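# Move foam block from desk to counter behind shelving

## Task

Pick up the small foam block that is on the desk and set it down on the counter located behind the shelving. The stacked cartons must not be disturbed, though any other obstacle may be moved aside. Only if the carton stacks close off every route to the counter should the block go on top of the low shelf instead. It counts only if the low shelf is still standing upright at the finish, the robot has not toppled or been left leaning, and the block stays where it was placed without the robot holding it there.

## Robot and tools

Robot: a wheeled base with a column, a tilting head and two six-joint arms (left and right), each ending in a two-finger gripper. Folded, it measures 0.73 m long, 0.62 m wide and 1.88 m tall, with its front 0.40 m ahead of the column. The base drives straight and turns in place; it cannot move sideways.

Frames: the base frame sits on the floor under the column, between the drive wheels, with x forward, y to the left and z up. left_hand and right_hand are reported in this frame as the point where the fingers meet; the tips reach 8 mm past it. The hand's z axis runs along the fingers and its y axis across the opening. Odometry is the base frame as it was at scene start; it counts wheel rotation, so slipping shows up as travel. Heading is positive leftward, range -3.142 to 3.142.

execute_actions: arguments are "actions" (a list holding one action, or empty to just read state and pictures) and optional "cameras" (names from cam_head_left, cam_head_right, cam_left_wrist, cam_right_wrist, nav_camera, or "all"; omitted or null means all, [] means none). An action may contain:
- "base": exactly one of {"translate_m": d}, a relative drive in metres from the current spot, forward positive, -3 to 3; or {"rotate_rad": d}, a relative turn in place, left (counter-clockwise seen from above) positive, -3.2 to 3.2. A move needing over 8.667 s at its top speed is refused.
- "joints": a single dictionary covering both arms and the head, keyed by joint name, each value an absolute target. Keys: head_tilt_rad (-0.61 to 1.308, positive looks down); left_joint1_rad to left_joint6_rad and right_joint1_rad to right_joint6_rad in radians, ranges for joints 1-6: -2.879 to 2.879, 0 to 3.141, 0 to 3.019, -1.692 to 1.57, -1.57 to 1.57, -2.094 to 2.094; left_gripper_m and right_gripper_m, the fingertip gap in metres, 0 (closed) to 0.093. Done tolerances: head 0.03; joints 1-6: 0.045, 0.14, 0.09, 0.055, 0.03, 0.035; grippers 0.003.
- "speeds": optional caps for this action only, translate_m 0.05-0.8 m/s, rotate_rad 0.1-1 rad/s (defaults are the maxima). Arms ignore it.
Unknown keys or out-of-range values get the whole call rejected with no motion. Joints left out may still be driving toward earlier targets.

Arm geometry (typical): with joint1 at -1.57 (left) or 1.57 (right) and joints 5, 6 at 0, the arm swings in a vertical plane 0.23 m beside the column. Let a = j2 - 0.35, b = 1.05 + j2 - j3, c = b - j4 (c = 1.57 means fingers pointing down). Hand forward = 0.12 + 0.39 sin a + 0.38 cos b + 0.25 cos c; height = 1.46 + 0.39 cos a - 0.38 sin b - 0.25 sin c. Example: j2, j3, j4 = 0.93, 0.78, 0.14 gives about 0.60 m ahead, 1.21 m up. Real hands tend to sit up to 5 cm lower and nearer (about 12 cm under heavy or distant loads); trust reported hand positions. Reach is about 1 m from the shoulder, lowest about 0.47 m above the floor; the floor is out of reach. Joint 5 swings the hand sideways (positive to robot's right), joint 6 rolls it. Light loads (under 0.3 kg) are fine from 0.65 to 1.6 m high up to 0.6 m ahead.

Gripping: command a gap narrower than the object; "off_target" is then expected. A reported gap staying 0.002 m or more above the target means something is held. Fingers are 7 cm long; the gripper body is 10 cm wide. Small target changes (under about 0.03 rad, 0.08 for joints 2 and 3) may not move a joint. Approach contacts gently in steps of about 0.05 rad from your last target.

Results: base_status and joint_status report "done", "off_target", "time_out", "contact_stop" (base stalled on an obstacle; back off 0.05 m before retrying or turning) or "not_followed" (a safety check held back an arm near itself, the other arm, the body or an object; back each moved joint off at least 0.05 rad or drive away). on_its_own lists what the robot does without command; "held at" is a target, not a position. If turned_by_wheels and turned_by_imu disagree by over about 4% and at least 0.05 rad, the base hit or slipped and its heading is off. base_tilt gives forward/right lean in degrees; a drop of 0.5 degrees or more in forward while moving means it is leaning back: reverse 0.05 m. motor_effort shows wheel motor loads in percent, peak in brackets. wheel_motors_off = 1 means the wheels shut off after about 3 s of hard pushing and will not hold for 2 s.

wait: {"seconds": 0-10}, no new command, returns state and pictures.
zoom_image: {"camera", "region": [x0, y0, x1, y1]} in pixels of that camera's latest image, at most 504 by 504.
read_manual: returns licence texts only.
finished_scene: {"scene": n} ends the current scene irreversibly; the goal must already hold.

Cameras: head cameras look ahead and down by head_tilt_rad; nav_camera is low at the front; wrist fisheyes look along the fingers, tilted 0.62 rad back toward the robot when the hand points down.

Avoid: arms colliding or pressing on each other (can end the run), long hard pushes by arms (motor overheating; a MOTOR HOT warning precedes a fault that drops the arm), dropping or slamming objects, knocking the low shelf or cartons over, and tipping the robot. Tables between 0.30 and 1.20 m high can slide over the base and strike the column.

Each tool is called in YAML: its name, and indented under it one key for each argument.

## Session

execute_actions:
  actions:
    - {"joints":{"head_tilt_rad":0.35}}

execute_actions:
  actions:
    - {"base":{"rotate_rad":1.3}}
  cameras: ["cam_head_left","cam_head_right","nav_camera"]

execute_actions:
  actions:
    - {"base":{"rotate_rad":1.3}}
  cameras: ["cam_head_left","cam_head_right","nav_camera"]

execute_actions:
  actions:
    - {"base":{"rotate_rad":1.3}}
  cameras: ["cam_head_left","cam_head_right","nav_camera"]

execute_actions:
  actions:
    - {"base":{"rotate_rad":1.3}}
  cameras: ["cam_head_left","cam_head_right","nav_camera"]

Scene clock: 0.87 s.
base_odometry: x=+0.000 y=+0.000 heading=+0.000 (m, m, rad; odometry frame)
turned_by_wheels: +0.000 (rad since the last result)
turned_by_imu: +0.000 (rad since the last result)
base_tilt: forward=+0.1 right=-0.1 (deg)
base_status: not commanded
joint_positions: head_tilt_rad=+0.369 left_joint1_rad=-1.559 left_joint2_rad=+0.901 left_joint3_rad=+0.388 left_joint4_rad=-0.973 left_joint5_rad=-0.050 left_joint6_rad=+0.077 left_gripper_m=+0.095 right_joint1_rad=+1.590 right_joint2_rad=+0.869 right_joint3_rad=+0.418 right_joint4_rad=-0.915 right_joint5_rad=+0.029 right_joint6_rad=+0.028 right_gripper_m=+0.094
joint_status: all done
wheel_motors_off: 0
motor_effort: left_wheel=+2(3) right_wheel=+3(3) (%)
left_hand: x=+0.1294 y=+0.2354 z=+1.2611 quat_wxyz=(+0.463, -0.041, -0.885, -0.008) (m; base frame)
right_hand: x=+0.1605 y=-0.2263 z=+1.2451 quat_wxyz=(+0.409, +0.001, -0.913, +0.014) (m; base frame)
pictures: cam_head_left, cam_head_right, cam_left_wrist, cam_right_wrist, nav_camera
camera_calibration (this result's frames):
cam_head_left: T_world_to_cam=[[-0.0368141, -0.999046, 0.0234982, 0.0124711], [-0.44383, -0.004722, -0.896099, 1.40128], [0.895355, -0.0434182, -0.443232, 0.558623], [0, 0, 0, 1]] pos_world=[0.122222, 0.0433305, 1.50299]
cam_head_right: T_world_to_cam=[[-0.031491, -0.999219, 0.0238626, -0.0809477], [-0.451034, -0.00709884, -0.892478, 1.40011], [0.891951, -0.0388679, -0.450458, 0.571737], [0, 0, 0, 1]] pos_world=[0.118987, -0.0487231, 1.50904]
cam_left_wrist: T_world_to_cam=[[-0.0863776, -0.996005, 0.0226556, 0.219671], [0.00741686, 0.0220971, 0.999728, -1.2555], [-0.996235, 0.0865222, 0.00547853, 0.228351], [0, 0, 0, 1]] pos_world=[0.255778, 0.226779, 1.24893]
cam_right_wrist: T_world_to_cam=[[0.000184295, -0.99975, 0.0223738, -0.250091], [-0.0895163, 0.0222675, 0.995736, -1.21386], [-0.995985, -0.00218633, -0.0894898, 0.389465], [0, 0, 0, 1]] pos_world=[0.279287, -0.222147, 1.24913]
Images, in order (width x height): cam_head_left 672x504, cam_head_right 672x504, cam_left_wrist 616x616, cam_right_wrist 616x616, nav_camera 672x504.

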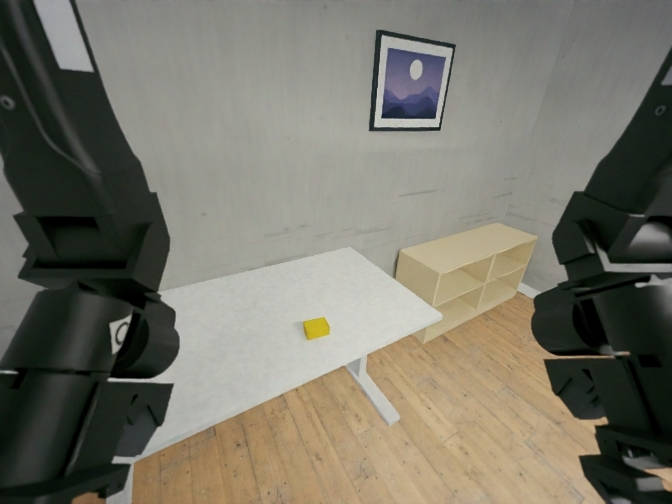

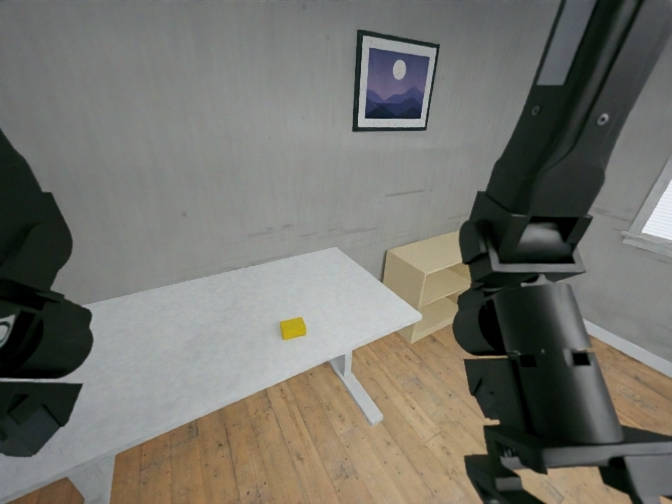

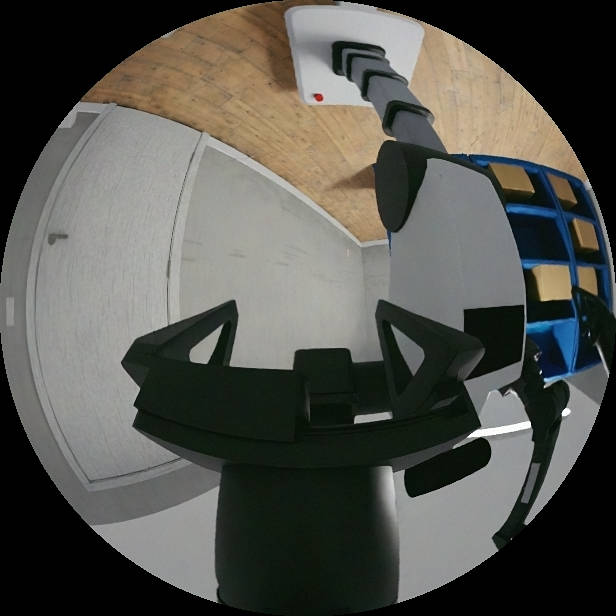

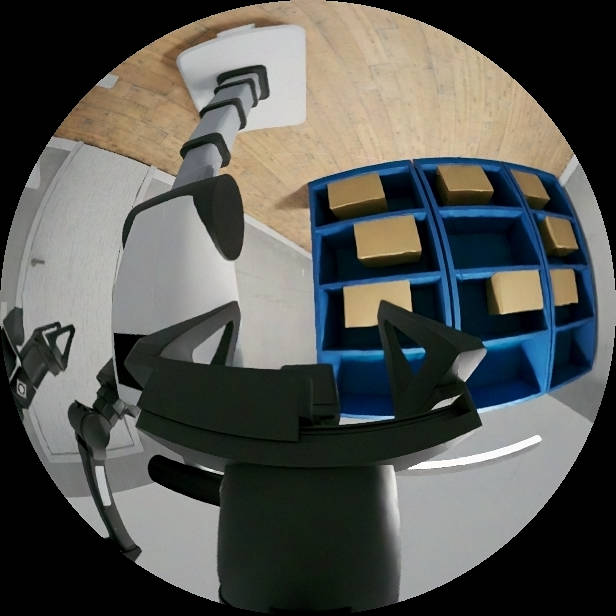

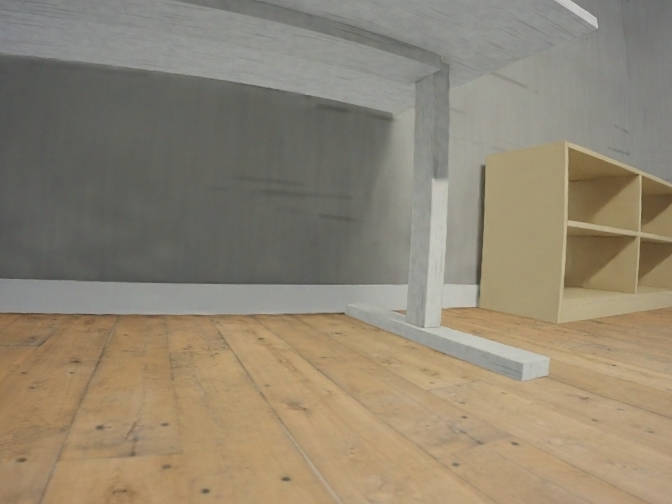

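Scene clock: 3.63 s.
base_odometry: x=+0.000 y=+0.000 heading=+1.299 (m, m, rad; odometry frame)
turned_by_wheels: +1.299 (rad since the last result)
turned_by_imu: +1.286 (rad since the last result)
base_tilt: forward=+0.0 right=-0.1 (deg)
base_status: done
joint_positions: head_tilt_rad=+0.369 left_joint1_rad=-1.559 left_joint2_rad=+0.901 left_joint3_rad=+0.388 left_joint4_rad=-0.973 left_joint5_rad=-0.050 left_joint6_rad=+0.077 left_gripper_m=+0.095 right_joint1_rad=+1.590 right_joint2_rad=+0.869 right_joint3_rad=+0.418 right_joint4_rad=-0.915 right_joint5_rad=+0.029 right_joint6_rad=+0.028 right_gripper_m=+0.095
joint_status: not commanded
wheel_motors_off: 0
motor_effort: left_wheel=-4(38) right_wheel=+4(44) (%)
left_hand: x=+0.1294 y=+0.2354 z=+1.2611 quat_wxyz=(+0.463, -0.041, -0.885, -0.008) (m; base frame)
right_hand: x=+0.1605 y=-0.2263 z=+1.2451 quat_wxyz=(+0.409, +0.001, -0.913, +0.014) (m; base frame)
pictures: cam_head_left, cam_head_right, nav_camera
camera_calibration (this result's frames):
cam_head_left: T_world_to_cam=[[-0.036817, -0.999046, 0.0234935, 0.0124784], [-0.443717, -0.004722, -0.896154, 1.40136], [0.89541, -0.0434182, -0.44312, 0.558447], [0, 0, 0, 1]] pos_world=[0.122227, 0.0433305, 1.503]
cam_head_right: T_world_to_cam=[[-0.031494, -0.999219, 0.0238586, -0.0809415], [-0.450922, -0.00709884, -0.892535, 1.40019], [0.892007, -0.0388679, -0.450347, 0.571562], [0, 0, 0, 1]] pos_world=[0.118991, -0.0487231, 1.50905]
Images, in order (width x height): cam_head_left 672x504, cam_head_right 672x504, nav_camera 672x504.

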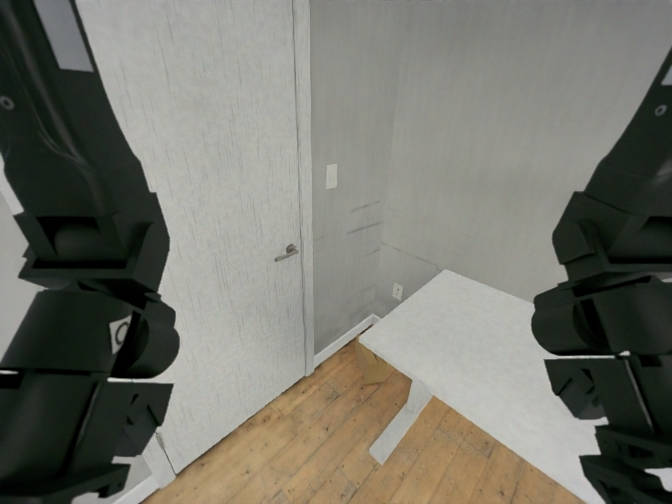

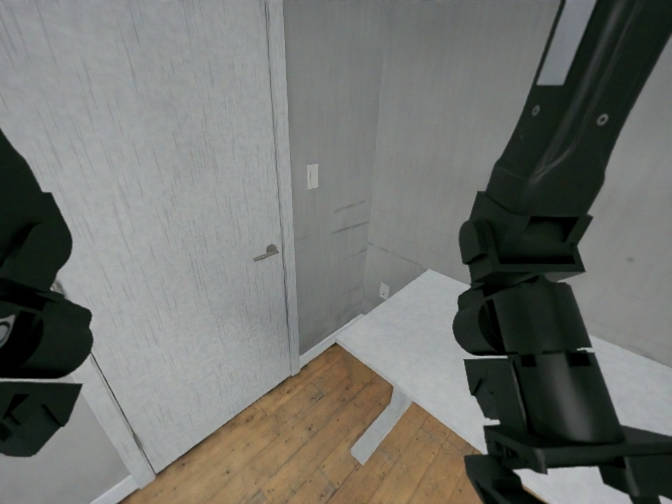

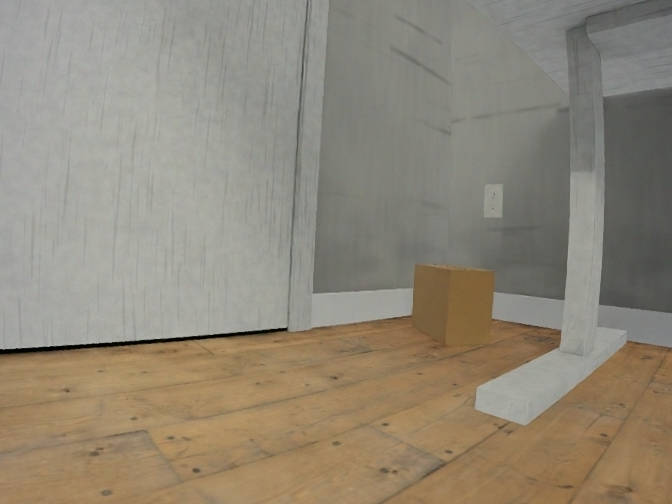

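Scene clock: 6.40 s.
base_odometry: x=+0.000 y=+0.000 heading=+2.598 (m, m, rad; odometry frame)
turned_by_wheels: +1.299 (rad since the last result)
turned_by_imu: +1.288 (rad since the last result)
base_tilt: forward=+0.0 right=-0.1 (deg)
base_status: done
joint_positions: head_tilt_rad=+0.369 left_joint1_rad=-1.559 left_joint2_rad=+0.901 left_joint3_rad=+0.388 left_joint4_rad=-0.973 left_joint5_rad=-0.050 left_joint6_rad=+0.077 left_gripper_m=+0.095 right_joint1_rad=+1.590 right_joint2_rad=+0.869 right_joint3_rad=+0.418 right_joint4_rad=-0.915 right_joint5_rad=+0.029 right_joint6_rad=+0.028 right_gripper_m=+0.095
joint_status: not commanded
wheel_motors_off: 0
motor_effort: left_wheel=-3(26) right_wheel=+4(30) (%)
left_hand: x=+0.1294 y=+0.2354 z=+1.2611 quat_wxyz=(+0.463, -0.041, -0.885, -0.008) (m; base frame)
right_hand: x=+0.1605 y=-0.2263 z=+1.2451 quat_wxyz=(+0.409, +0.001, -0.913, +0.014) (m; base frame)
pictures: cam_head_left, cam_head_right, nav_camera
camera_calibration (this result's frames):
cam_head_left: T_world_to_cam=[[-0.0368178, -0.999046, 0.0234924, 0.0124802], [-0.44369, -0.004722, -0.896168, 1.40138], [0.895424, -0.0434182, -0.443092, 0.558404], [0, 0, 0, 1]] pos_world=[0.122228, 0.0433305, 1.503]
cam_head_right: T_world_to_cam=[[-0.0314948, -0.999219, 0.0238576, -0.0809399], [-0.450895, -0.00709884, -0.892549, 1.40021], [0.892021, -0.0388679, -0.450319, 0.571519], [0, 0, 0, 1]] pos_world=[0.118992, -0.0487231, 1.50906]
Images, in order (width x height): cam_head_left 672x504, cam_head_right 672x504, nav_camera 672x504.

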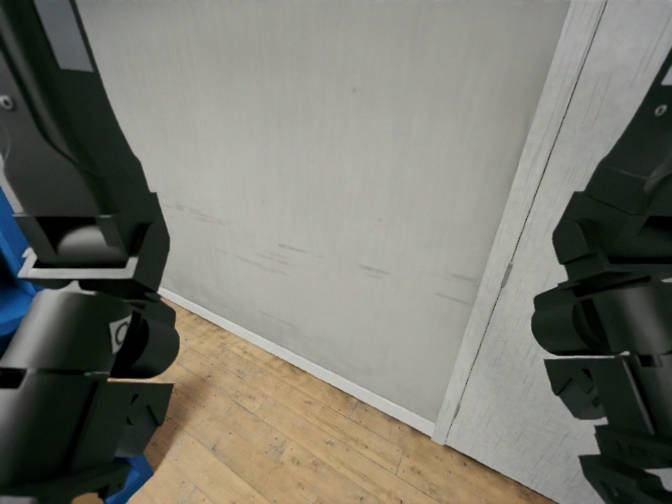

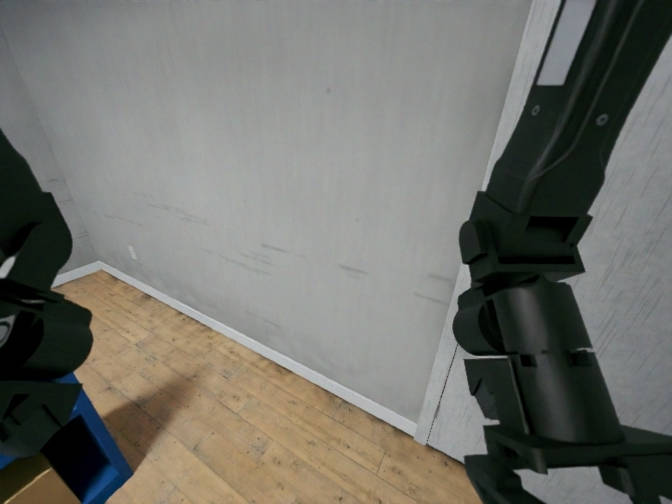

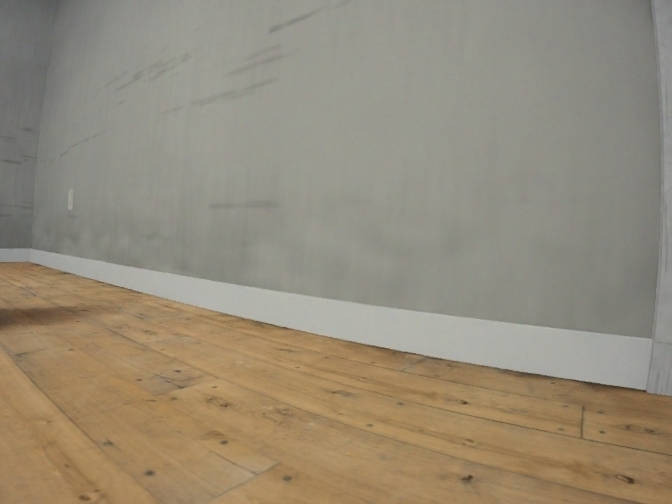

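Scene clock: 9.17 s.
base_odometry: x=+0.000 y=+0.000 heading=-2.386 (m, m, rad; odometry frame)
turned_by_wheels: +1.299 (rad since the last result)
turned_by_imu: +1.288 (rad since the last result)
base_tilt: forward=+0.0 right=-0.1 (deg)
base_status: done
joint_positions: head_tilt_rad=+0.369 left_joint1_rad=-1.559 left_joint2_rad=+0.901 left_joint3_rad=+0.388 left_joint4_rad=-0.973 left_joint5_rad=-0.050 left_joint6_rad=+0.077 left_gripper_m=+0.095 right_joint1_rad=+1.590 right_joint2_rad=+0.869 right_joint3_rad=+0.418 right_joint4_rad=-0.915 right_joint5_rad=+0.029 right_joint6_rad=+0.028 right_gripper_m=+0.095
joint_status: not commanded
wheel_motors_off: 0
motor_effort: left_wheel=-2(25) right_wheel=+5(30) (%)
left_hand: x=+0.1294 y=+0.2354 z=+1.2611 quat_wxyz=(+0.463, -0.041, -0.885, -0.008) (m; base frame)
right_hand: x=+0.1605 y=-0.2263 z=+1.2451 quat_wxyz=(+0.409, +0.001, -0.913, +0.014) (m; base frame)
pictures: cam_head_left, cam_head_right, nav_camera
camera_calibration (this result's frames):
cam_head_left: T_world_to_cam=[[-0.0368182, -0.999046, 0.0234917, 0.0124813], [-0.443672, -0.004722, -0.896177, 1.40139], [0.895433, -0.0434182, -0.443074, 0.558376], [0, 0, 0, 1]] pos_world=[0.122229, 0.0433305, 1.503]
cam_head_right: T_world_to_cam=[[-0.0314952, -0.999219, 0.023857, -0.0809389], [-0.450877, -0.00709884, -0.892558, 1.40023], [0.89203, -0.0388679, -0.450301, 0.571491], [0, 0, 0, 1]] pos_world=[0.118993, -0.0487231, 1.50906]
Images, in order (width x height): cam_head_left 672x504, cam_head_right 672x504, nav_camera 672x504.

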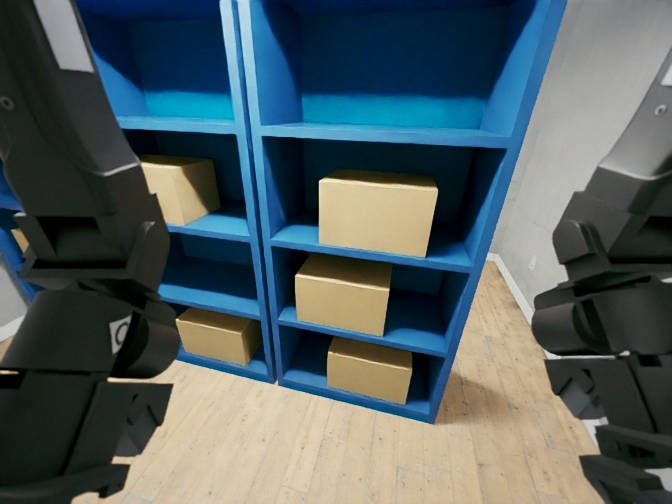

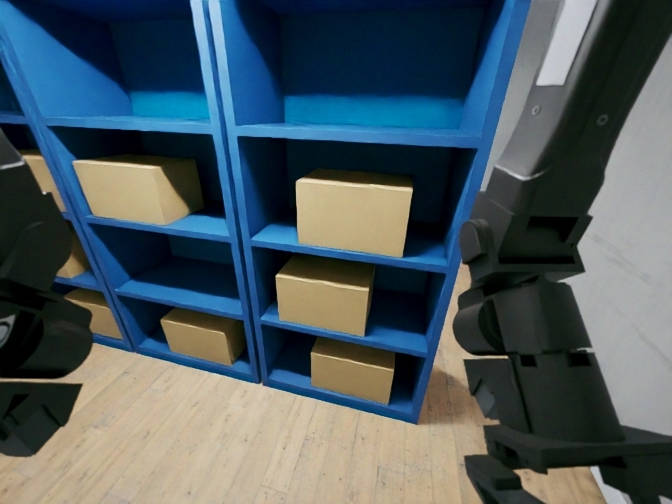

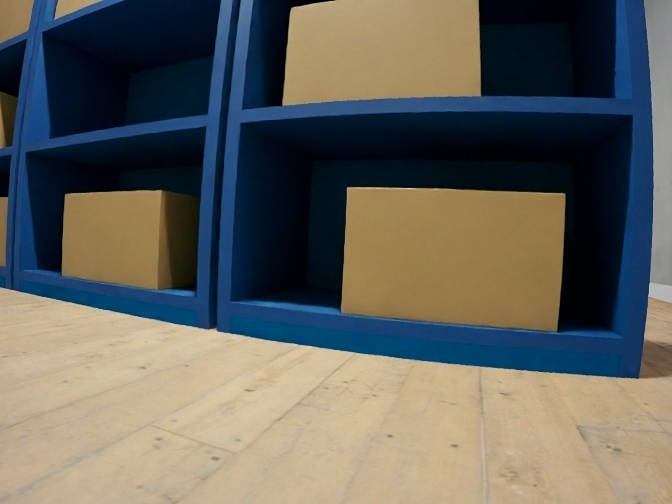

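Scene clock: 11.93 s.
base_odometry: x=+0.000 y=+0.000 heading=-1.087 (m, m, rad; odometry frame)
turned_by_wheels: +1.299 (rad since the last result)
turned_by_imu: +1.288 (rad since the last result)
base_tilt: forward=+0.0 right=-0.1 (deg)
base_status: done
joint_positions: head_tilt_rad=+0.369 left_joint1_rad=-1.559 left_joint2_rad=+0.901 left_joint3_rad=+0.388 left_joint4_rad=-0.973 left_joint5_rad=-0.050 left_joint6_rad=+0.077 left_gripper_m=+0.095 right_joint1_rad=+1.590 right_joint2_rad=+0.869 right_joint3_rad=+0.418 right_joint4_rad=-0.915 right_joint5_rad=+0.029 right_joint6_rad=+0.028 right_gripper_m=+0.095
joint_status: not commanded
wheel_motors_off: 0
motor_effort: left_wheel=-4(28) right_wheel=+5(25) (%)
left_hand: x=+0.1294 y=+0.2354 z=+1.2611 quat_wxyz=(+0.463, -0.041, -0.885, -0.008) (m; base frame)
right_hand: x=+0.1605 y=-0.2263 z=+1.2451 quat_wxyz=(+0.409, +0.001, -0.913, +0.014) (m; base frame)
pictures: cam_head_left, cam_head_right, nav_camera
camera_calibration (this result's frames):
cam_head_left: T_world_to_cam=[[-0.0368186, -0.999046, 0.0234911, 0.0124822], [-0.443657, -0.004722, -0.896184, 1.4014], [0.89544, -0.0434182, -0.44306, 0.558353], [0, 0, 0, 1]] pos_world=[0.122229, 0.0433305, 1.503]
cam_head_right: T_world_to_cam=[[-0.0314956, -0.999219, 0.0238565, -0.0809381], [-0.450863, -0.00709884, -0.892565, 1.40024], [0.892037, -0.0388679, -0.450287, 0.571469], [0, 0, 0, 1]] pos_world=[0.118993, -0.0487231, 1.50906]
Images, in order (width x height): cam_head_left 672x504, cam_head_right 672x504, nav_camera 672x504.

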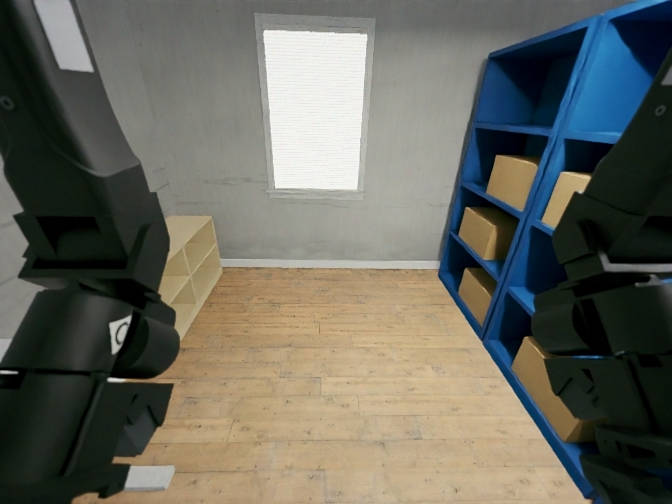

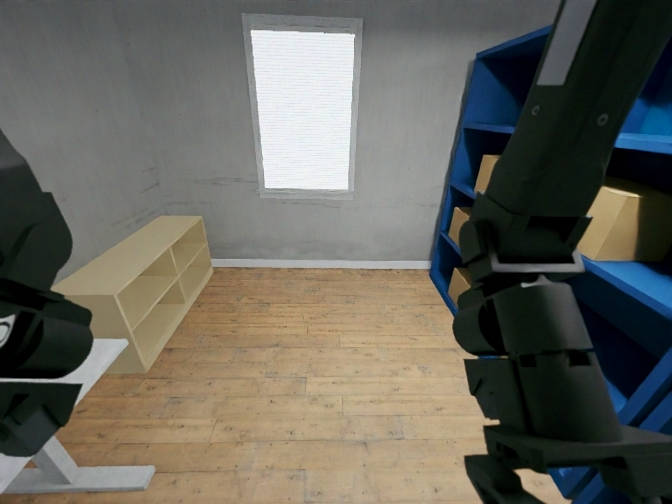

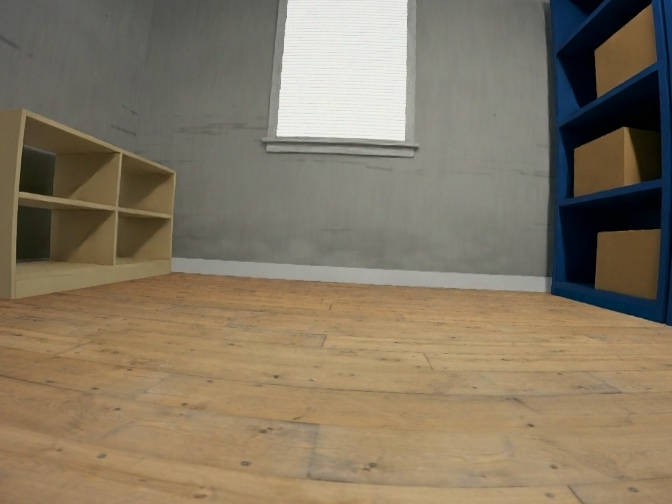

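execute_actions:
  actions:
    - {"base":{"rotate_rad":1.43},"joints":{"head_tilt_rad":0.8}}
  cameras: []

execute_actions:
  actions:
    - {"base":{"translate_m":0.3},"joints":{"right_joint1_rad":1.6,"right_joint2_rad":1.2,"right_joint3_rad":1.2,"right_joint4_rad":-0.52,"right_joint5_rad":0,"right_joint6_rad":0}}
  cameras: ["cam_head_left","cam_head_right","cam_right_wrist"]

Scene clock: 49.77 s.
base_odometry: x=+0.000 y=+0.000 heading=+0.342 (m, m, rad; odometry frame)
turned_by_wheels: +1.429 (rad since the last result)
turned_by_imu: +1.416 (rad since the last result)
base_tilt: forward=+0.0 right=-0.1 (deg)
base_status: done
joint_positions: head_tilt_rad=+0.802 left_joint1_rad=-1.559 left_joint2_rad=+0.901 left_joint3_rad=+0.388 left_joint4_rad=-0.973 left_joint5_rad=-0.050 left_joint6_rad=+0.077 left_gripper_m=+0.095 right_joint1_rad=+1.590 right_joint2_rad=+0.869 right_joint3_rad=+0.418 right_joint4_rad=-0.915 right_joint5_rad=+0.029 right_joint6_rad=+0.028 right_gripper_m=+0.095
joint_status: all done
wheel_motors_off: 0
motor_effort: left_wheel=-4(24) right_wheel=+4(29) (%)
left_hand: x=+0.1294 y=+0.2354 z=+1.2611 quat_wxyz=(+0.463, -0.041, -0.885, -0.008) (m; base frame)
right_hand: x=+0.1605 y=-0.2263 z=+1.2451 quat_wxyz=(+0.409, +0.001, -0.913, +0.014) (m; base frame)
pictures: none
No camera images: the call's "cameras" was empty. Leave "cameras" out to get every camera's image.

Scene clock: 51.83 s.
base_odometry: x=+0.283 y=+0.101 heading=+0.343 (m, m, rad; odometry frame)
turned_by_wheels: +0.001 (rad since the last result)
turned_by_imu: +0.000 (rad since the last result)
base_tilt: forward=+0.1 right=-0.1 (deg)
base_status: done
joint_positions: head_tilt_rad=+0.802 left_joint1_rad=-1.559 left_joint2_rad=+0.901 left_joint3_rad=+0.390 left_joint4_rad=-0.973 left_joint5_rad=-0.050 left_joint6_rad=+0.077 left_gripper_m=+0.095 right_joint1_rad=+1.590 right_joint2_rad=+1.199 right_joint3_rad=+1.203 right_joint4_rad=-0.526 right_joint5_rad=+0.003 right_joint6_rad=+0.008 right_gripper_m=+0.095
joint_status: all done
wheel_motors_off: 0
motor_effort: left_wheel=-1(45) right_wheel=+0(63) (%)
left_hand: x=+0.1304 y=+0.2354 z=+1.2607 quat_wxyz=(+0.462, -0.041, -0.886, -0.008) (m; base frame)
right_hand: x=+0.6066 y=-0.2158 z=+1.1337 quat_wxyz=(-0.001, +0.001, -1.000, -0.007) (m; base frame)
pictures: cam_head_left, cam_head_right, cam_right_wrist
camera_calibration (this result's frames):
cam_head_left: T_world_to_cam=[[-0.0235412, -0.999046, 0.0367866, -0.00865666], [-0.779134, -0.004722, -0.62684, 1.00338], [0.626415, -0.0434182, -0.778279, 1.08804], [0, 0, 0, 1]] pos_world=[0.1, 0.0433305, 1.47608]
cam_head_right: T_world_to_cam=[[-0.0185573, -0.999219, 0.0348817, -0.0985638], [-0.784152, -0.00709884, -0.620528, 0.997964], [0.620291, -0.0388679, -0.783408, 1.09806], [0, 0, 0, 1]] pos_world=[0.0996075, -0.0487231, 1.48293]
cam_right_wrist: T_world_to_cam=[[-0.00610348, -0.999699, -0.0237451, -0.181049], [-0.803425, -0.00923534, 0.595334, -0.18311], [-0.595374, 0.022711, -0.803127, 1.39517], [0, 0, 0, 1]] pos_world=[0.68243, -0.214371, 1.22522]
Images, in order (width x height): cam_head_left 672x504, cam_head_right 672x504, cam_right_wrist 616x616.

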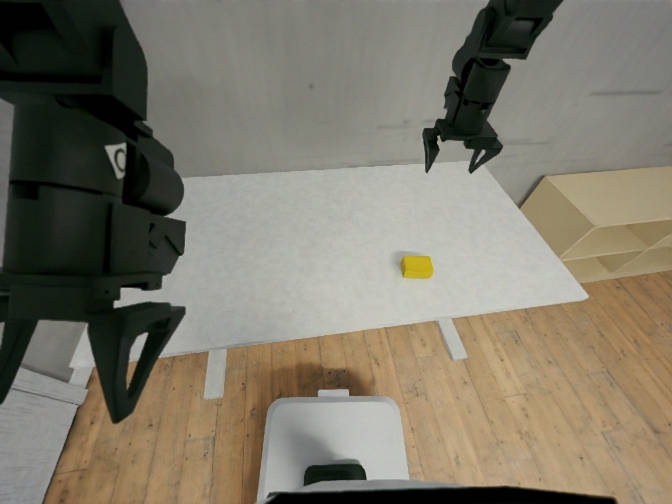

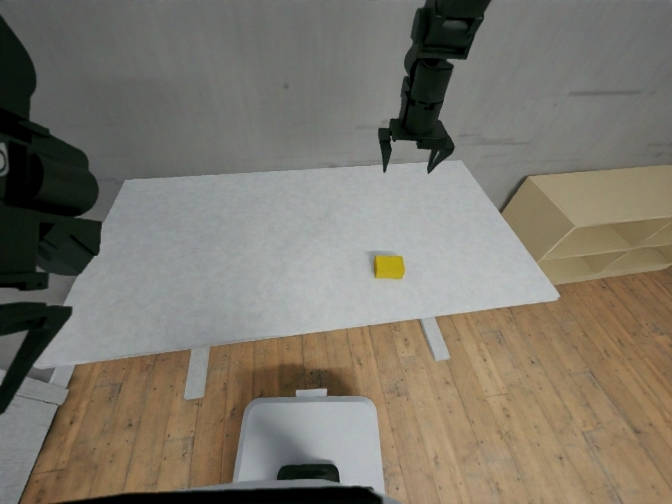

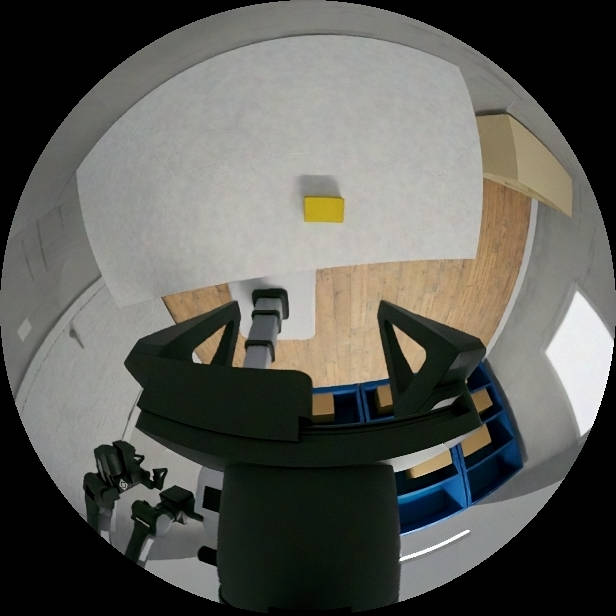

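execute_actions:
  actions:
    - {"joints":{"head_tilt_rad":0.95,"right_joint1_rad":1.55,"right_joint2_rad":1.971,"right_joint3_rad":1.773,"right_joint4_rad":-0.322,"right_joint6_rad":1.57}}
  cameras: ["cam_head_right","cam_right_wrist"]

Scene clock: 76.47 s.
base_odometry: x=+0.283 y=+0.101 heading=+0.343 (m, m, rad; odometry frame)
turned_by_wheels: +0.000 (rad since the last result)
turned_by_imu: -0.001 (rad since the last result)
base_tilt: forward=+0.0 right=-0.1 (deg)
base_status: not commanded
joint_positions: head_tilt_rad=+0.950 left_joint1_rad=-1.559 left_joint2_rad=+0.901 left_joint3_rad=+0.390 left_joint4_rad=-0.973 left_joint5_rad=-0.050 left_joint6_rad=+0.077 left_gripper_m=+0.095 right_joint1_rad=+1.557 right_joint2_rad=+1.980 right_joint3_rad=+1.760 right_joint4_rad=-0.327 right_joint5_rad=+0.003 right_joint6_rad=+1.558 right_gripper_m=+0.095
joint_status: all done
wheel_motors_off: 0
motor_effort: left_wheel=+2(3) right_wheel=-2(3) (%)
left_hand: x=+0.1304 y=+0.2354 z=+1.2607 quat_wxyz=(+0.462, -0.041, -0.886, -0.008) (m; base frame)
right_hand: x=+0.6164 y=-0.2374 z=+0.8218 quat_wxyz=(+0.003, -0.705, -0.709, +0.013) (m; base frame)
pictures: cam_head_right, cam_right_wrist
camera_calibration (this result's frames):
cam_head_right: T_world_to_cam=[[-0.0132243, -0.999219, 0.037232, -0.10245], [-0.866902, -0.00709884, -0.498428, 0.814067], [0.498303, -0.0388679, -0.866131, 1.23156], [0, 0, 0, 1]] pos_world=[0.0906733, -0.0487231, 1.47626]
cam_right_wrist: T_world_to_cam=[[-0.999917, 0.00178549, 0.0127897, 0.610292], [0.00893012, 0.811022, 0.584948, -0.287181], [-0.00932829, 0.585013, -0.81097, 0.929697], [0, 0, 0, 1]] pos_world=[0.621478, -0.312065, 0.914137]
Images, in order (width x height): cam_head_right 672x504, cam_right_wrist 616x616.

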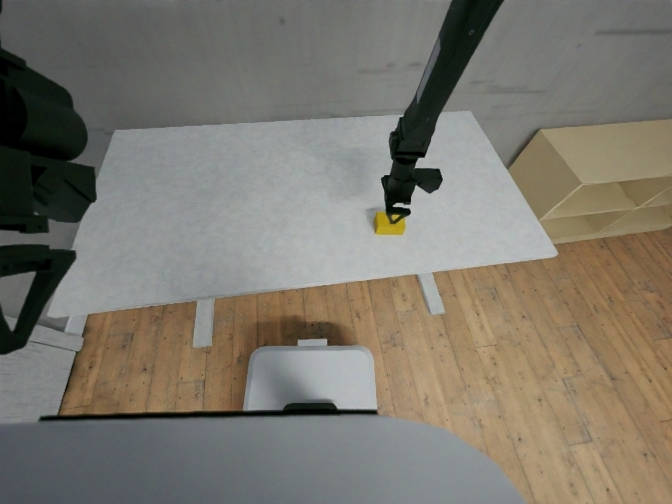

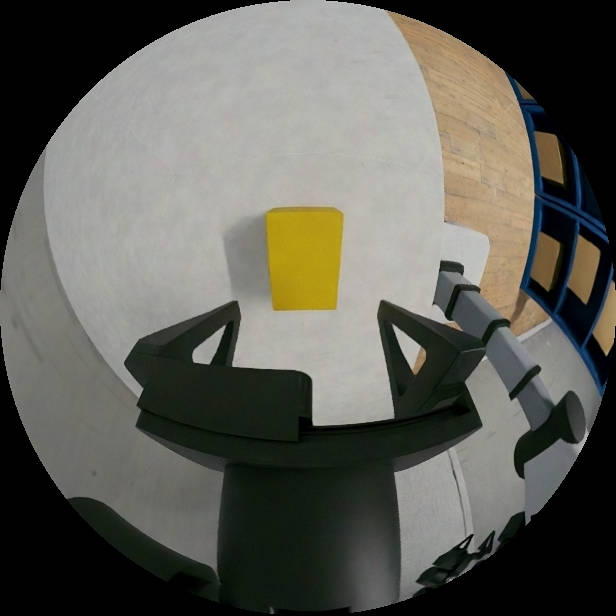

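execute_actions:
  actions:
    - {"joints":{"right_joint2_rad":2.08,"right_joint3_rad":1.90,"right_joint4_rad":-0.345}}
  cameras: ["cam_right_wrist"]

Scene clock: 88.20 s.
base_odometry: x=+0.283 y=+0.101 heading=+0.343 (m, m, rad; odometry frame)
turned_by_wheels: +0.000 (rad since the last result)
turned_by_imu: -0.001 (rad since the last result)
base_tilt: forward=+0.0 right=-0.1 (deg)
base_status: not commanded
joint_positions: head_tilt_rad=+0.950 left_joint1_rad=-1.559 left_joint2_rad=+0.901 left_joint3_rad=+0.390 left_joint4_rad=-0.973 left_joint5_rad=-0.050 left_joint6_rad=+0.077 left_gripper_m=+0.095 right_joint1_rad=+1.557 right_joint2_rad=+2.067 right_joint3_rad=+1.890 right_joint4_rad=-0.335 right_joint5_rad=+0.003 right_joint6_rad=+1.558 right_gripper_m=+0.095
joint_status: all done
wheel_motors_off: 0
motor_effort: left_wheel=+3(2) right_wheel=-2(2) (%)
left_hand: x=+0.1304 y=+0.2354 z=+1.2607 quat_wxyz=(+0.462, -0.041, -0.886, -0.008) (m; base frame)
right_hand: x=+0.6365 y=-0.2379 z=+0.7935 quat_wxyz=(-0.009, -0.705, -0.709, +0.001) (m; base frame)
pictures: cam_right_wrist
camera_calibration (this result's frames):
cam_right_wrist: T_world_to_cam=[[-0.999767, 0.00136754, -0.0215381, 0.657874], [-0.0114869, 0.811162, 0.584709, -0.257196], [0.0182705, 0.58482, -0.810957, 0.889597], [0, 0, 0, 1]] pos_world=[0.638513, -0.312527, 0.885979]
Images, in order (width x height): cam_right_wrist 616x616.

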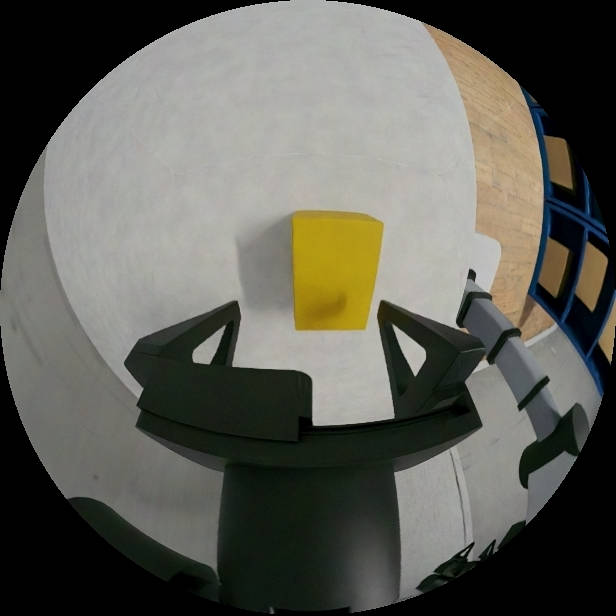

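execute_actions:
  actions:
    - {"joints":{"right_joint2_rad":2.125,"right_joint4_rad":-0.29}}
  cameras: ["cam_right_wrist"]

Scene clock: 97.07 s.
base_odometry: x=+0.283 y=+0.101 heading=+0.343 (m, m, rad; odometry frame)
turned_by_wheels: +0.000 (rad since the last result)
turned_by_imu: -0.001 (rad since the last result)
base_tilt: forward=+0.0 right=-0.1 (deg)
base_status: not commanded
joint_positions: head_tilt_rad=+0.950 left_joint1_rad=-1.559 left_joint2_rad=+0.901 left_joint3_rad=+0.390 left_joint4_rad=-0.973 left_joint5_rad=-0.050 left_joint6_rad=+0.077 left_gripper_m=+0.095 right_joint1_rad=+1.557 right_joint2_rad=+2.118 right_joint3_rad=+1.891 right_joint4_rad=-0.302 right_joint5_rad=+0.003 right_joint6_rad=+1.558 right_gripper_m=+0.095
joint_status: all done
wheel_motors_off: 0
motor_effort: left_wheel=+1(2) right_wheel=-2(2) (%)
left_hand: x=+0.1304 y=+0.2354 z=+1.2607 quat_wxyz=(+0.462, -0.041, -0.886, -0.008) (m; base frame)
right_hand: x=+0.6110 y=-0.2380 z=+0.7682 quat_wxyz=(-0.003, -0.705, -0.709, +0.007) (m; base frame)
pictures: cam_right_wrist
camera_calibration (this result's frames):
cam_right_wrist: T_world_to_cam=[[-0.999986, 0.00156825, -0.00513772, 0.619357], [-0.00173313, 0.811096, 0.584911, -0.24875], [0.00508447, 0.584911, -0.811082, 0.877833], [0, 0, 0, 1]] pos_world=[0.614454, -0.312665, 0.860673]
Images, in order (width x height): cam_right_wrist 616x616.

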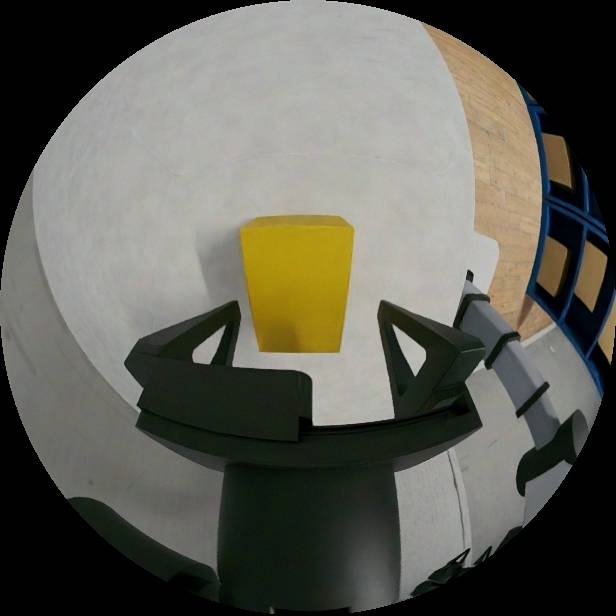

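execute_actions:
  actions:
    - {"base":{"translate_m":0.035},"joints":{"right_joint2_rad":2.19,"right_joint4_rad":-0.23}}
  cameras: ["cam_right_wrist","cam_head_right"]

Scene clock: 106.10 s.
base_odometry: x=+0.316 y=+0.113 heading=+0.343 (m, m, rad; odometry frame)
turned_by_wheels: +0.000 (rad since the last result)
turned_by_imu: -0.001 (rad since the last result)
base_tilt: forward=+0.0 right=-0.1 (deg)
base_status: done
joint_positions: head_tilt_rad=+0.951 left_joint1_rad=-1.559 left_joint2_rad=+0.901 left_joint3_rad=+0.390 left_joint4_rad=-0.973 left_joint5_rad=-0.050 left_joint6_rad=+0.077 left_gripper_m=+0.095 right_joint1_rad=+1.557 right_joint2_rad=+2.183 right_joint3_rad=+1.891 right_joint4_rad=-0.244 right_joint5_rad=+0.003 right_joint6_rad=+1.558 right_gripper_m=+0.095
joint_status: all done
wheel_motors_off: 0
motor_effort: left_wheel=-1(28) right_wheel=+0(40) (%)
left_hand: x=+0.1302 y=+0.2354 z=+1.2608 quat_wxyz=(+0.462, -0.041, -0.886, -0.008) (m; base frame)
right_hand: x=+0.5795 y=-0.2382 z=+0.7375 quat_wxyz=(-0.001, -0.705, -0.709, +0.010) (m; base frame)
pictures: cam_head_right, cam_right_wrist
camera_calibration (this result's frames):
cam_head_right: T_world_to_cam=[[-0.0131856, -0.999219, 0.0372458, -0.102473], [-0.86742, -0.00709884, -0.497526, 0.812704], [0.497402, -0.0388679, -0.866649, 1.2324], [0, 0, 0, 1]] pos_world=[0.090607, -0.0487231, 1.47621]
cam_right_wrist: T_world_to_cam=[[-0.999996, 0.00165634, 0.00210965, 0.58241], [0.00257745, 0.811066, 0.584949, -0.233251], [-0.000742193, 0.584952, -0.811068, 0.856548], [0, 0, 0, 1]] pos_world=[0.583645, -0.312823, 0.82993]
Images, in order (width x height): cam_head_right 672x504, cam_right_wrist 616x616.

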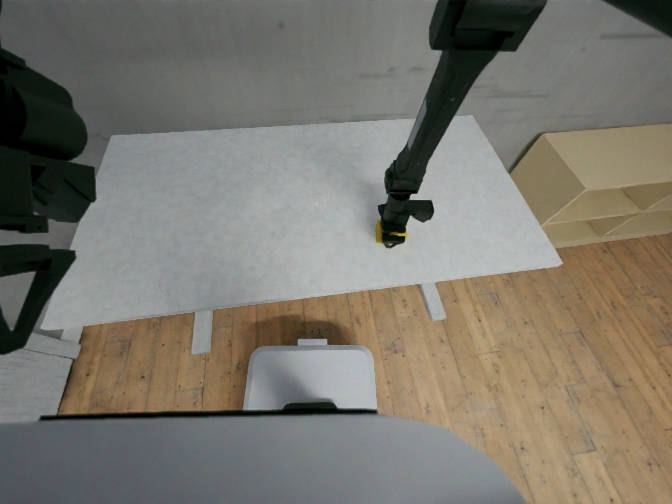

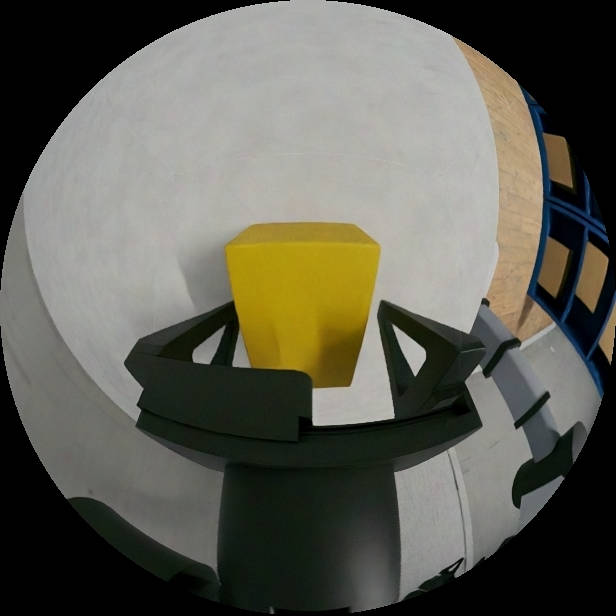

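execute_actions:
  actions:
    - {"joints":{"right_gripper_m":0.03}}
  cameras: ["cam_right_wrist"]

Scene clock: 111.87 s.
base_odometry: x=+0.316 y=+0.113 heading=+0.343 (m, m, rad; odometry frame)
turned_by_wheels: +0.000 (rad since the last result)
turned_by_imu: -0.001 (rad since the last result)
base_tilt: forward=+0.0 right=-0.1 (deg)
base_status: not commanded
joint_positions: head_tilt_rad=+0.951 left_joint1_rad=-1.559 left_joint2_rad=+0.901 left_joint3_rad=+0.390 left_joint4_rad=-0.973 left_joint5_rad=-0.050 left_joint6_rad=+0.077 left_gripper_m=+0.095 right_joint1_rad=+1.557 right_joint2_rad=+2.183 right_joint3_rad=+1.891 right_joint4_rad=-0.244 right_joint5_rad=+0.003 right_joint6_rad=+1.559 right_gripper_m=+0.058
joint_status: right_gripper_m off_target (ended at +0.058, target +0.030)
wheel_motors_off: 0
motor_effort: left_wheel=+1(2) right_wheel=+0(0) (%)
left_hand: x=+0.1302 y=+0.2354 z=+1.2608 quat_wxyz=(+0.462, -0.041, -0.886, -0.008) (m; base frame)
right_hand: x=+0.5796 y=-0.2382 z=+0.7375 quat_wxyz=(-0.001, -0.705, -0.709, +0.010) (m; base frame)
pictures: cam_right_wrist
camera_calibration (this result's frames):
cam_right_wrist: T_world_to_cam=[[-0.999996, 0.00203313, 0.00172256, 0.582879], [0.00265662, 0.81107, 0.584944, -0.233291], [-0.000207854, 0.584946, -0.811072, 0.85624], [0, 0, 0, 1]] pos_world=[0.583675, -0.312824, 0.829931]
Images, in order (width x height): cam_right_wrist 616x616.

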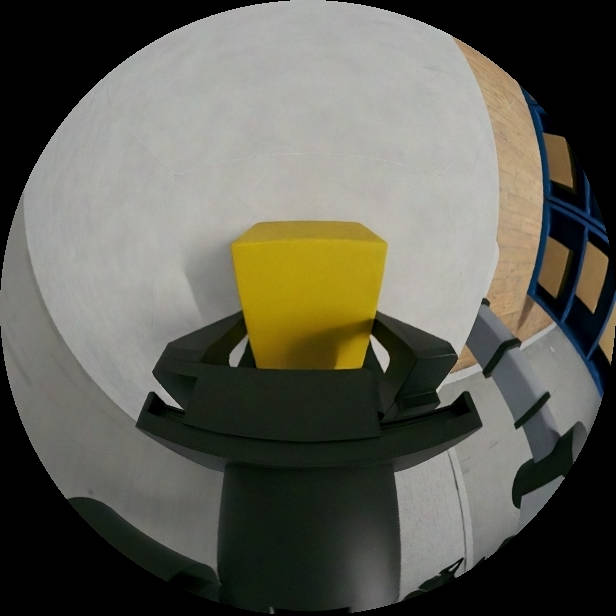

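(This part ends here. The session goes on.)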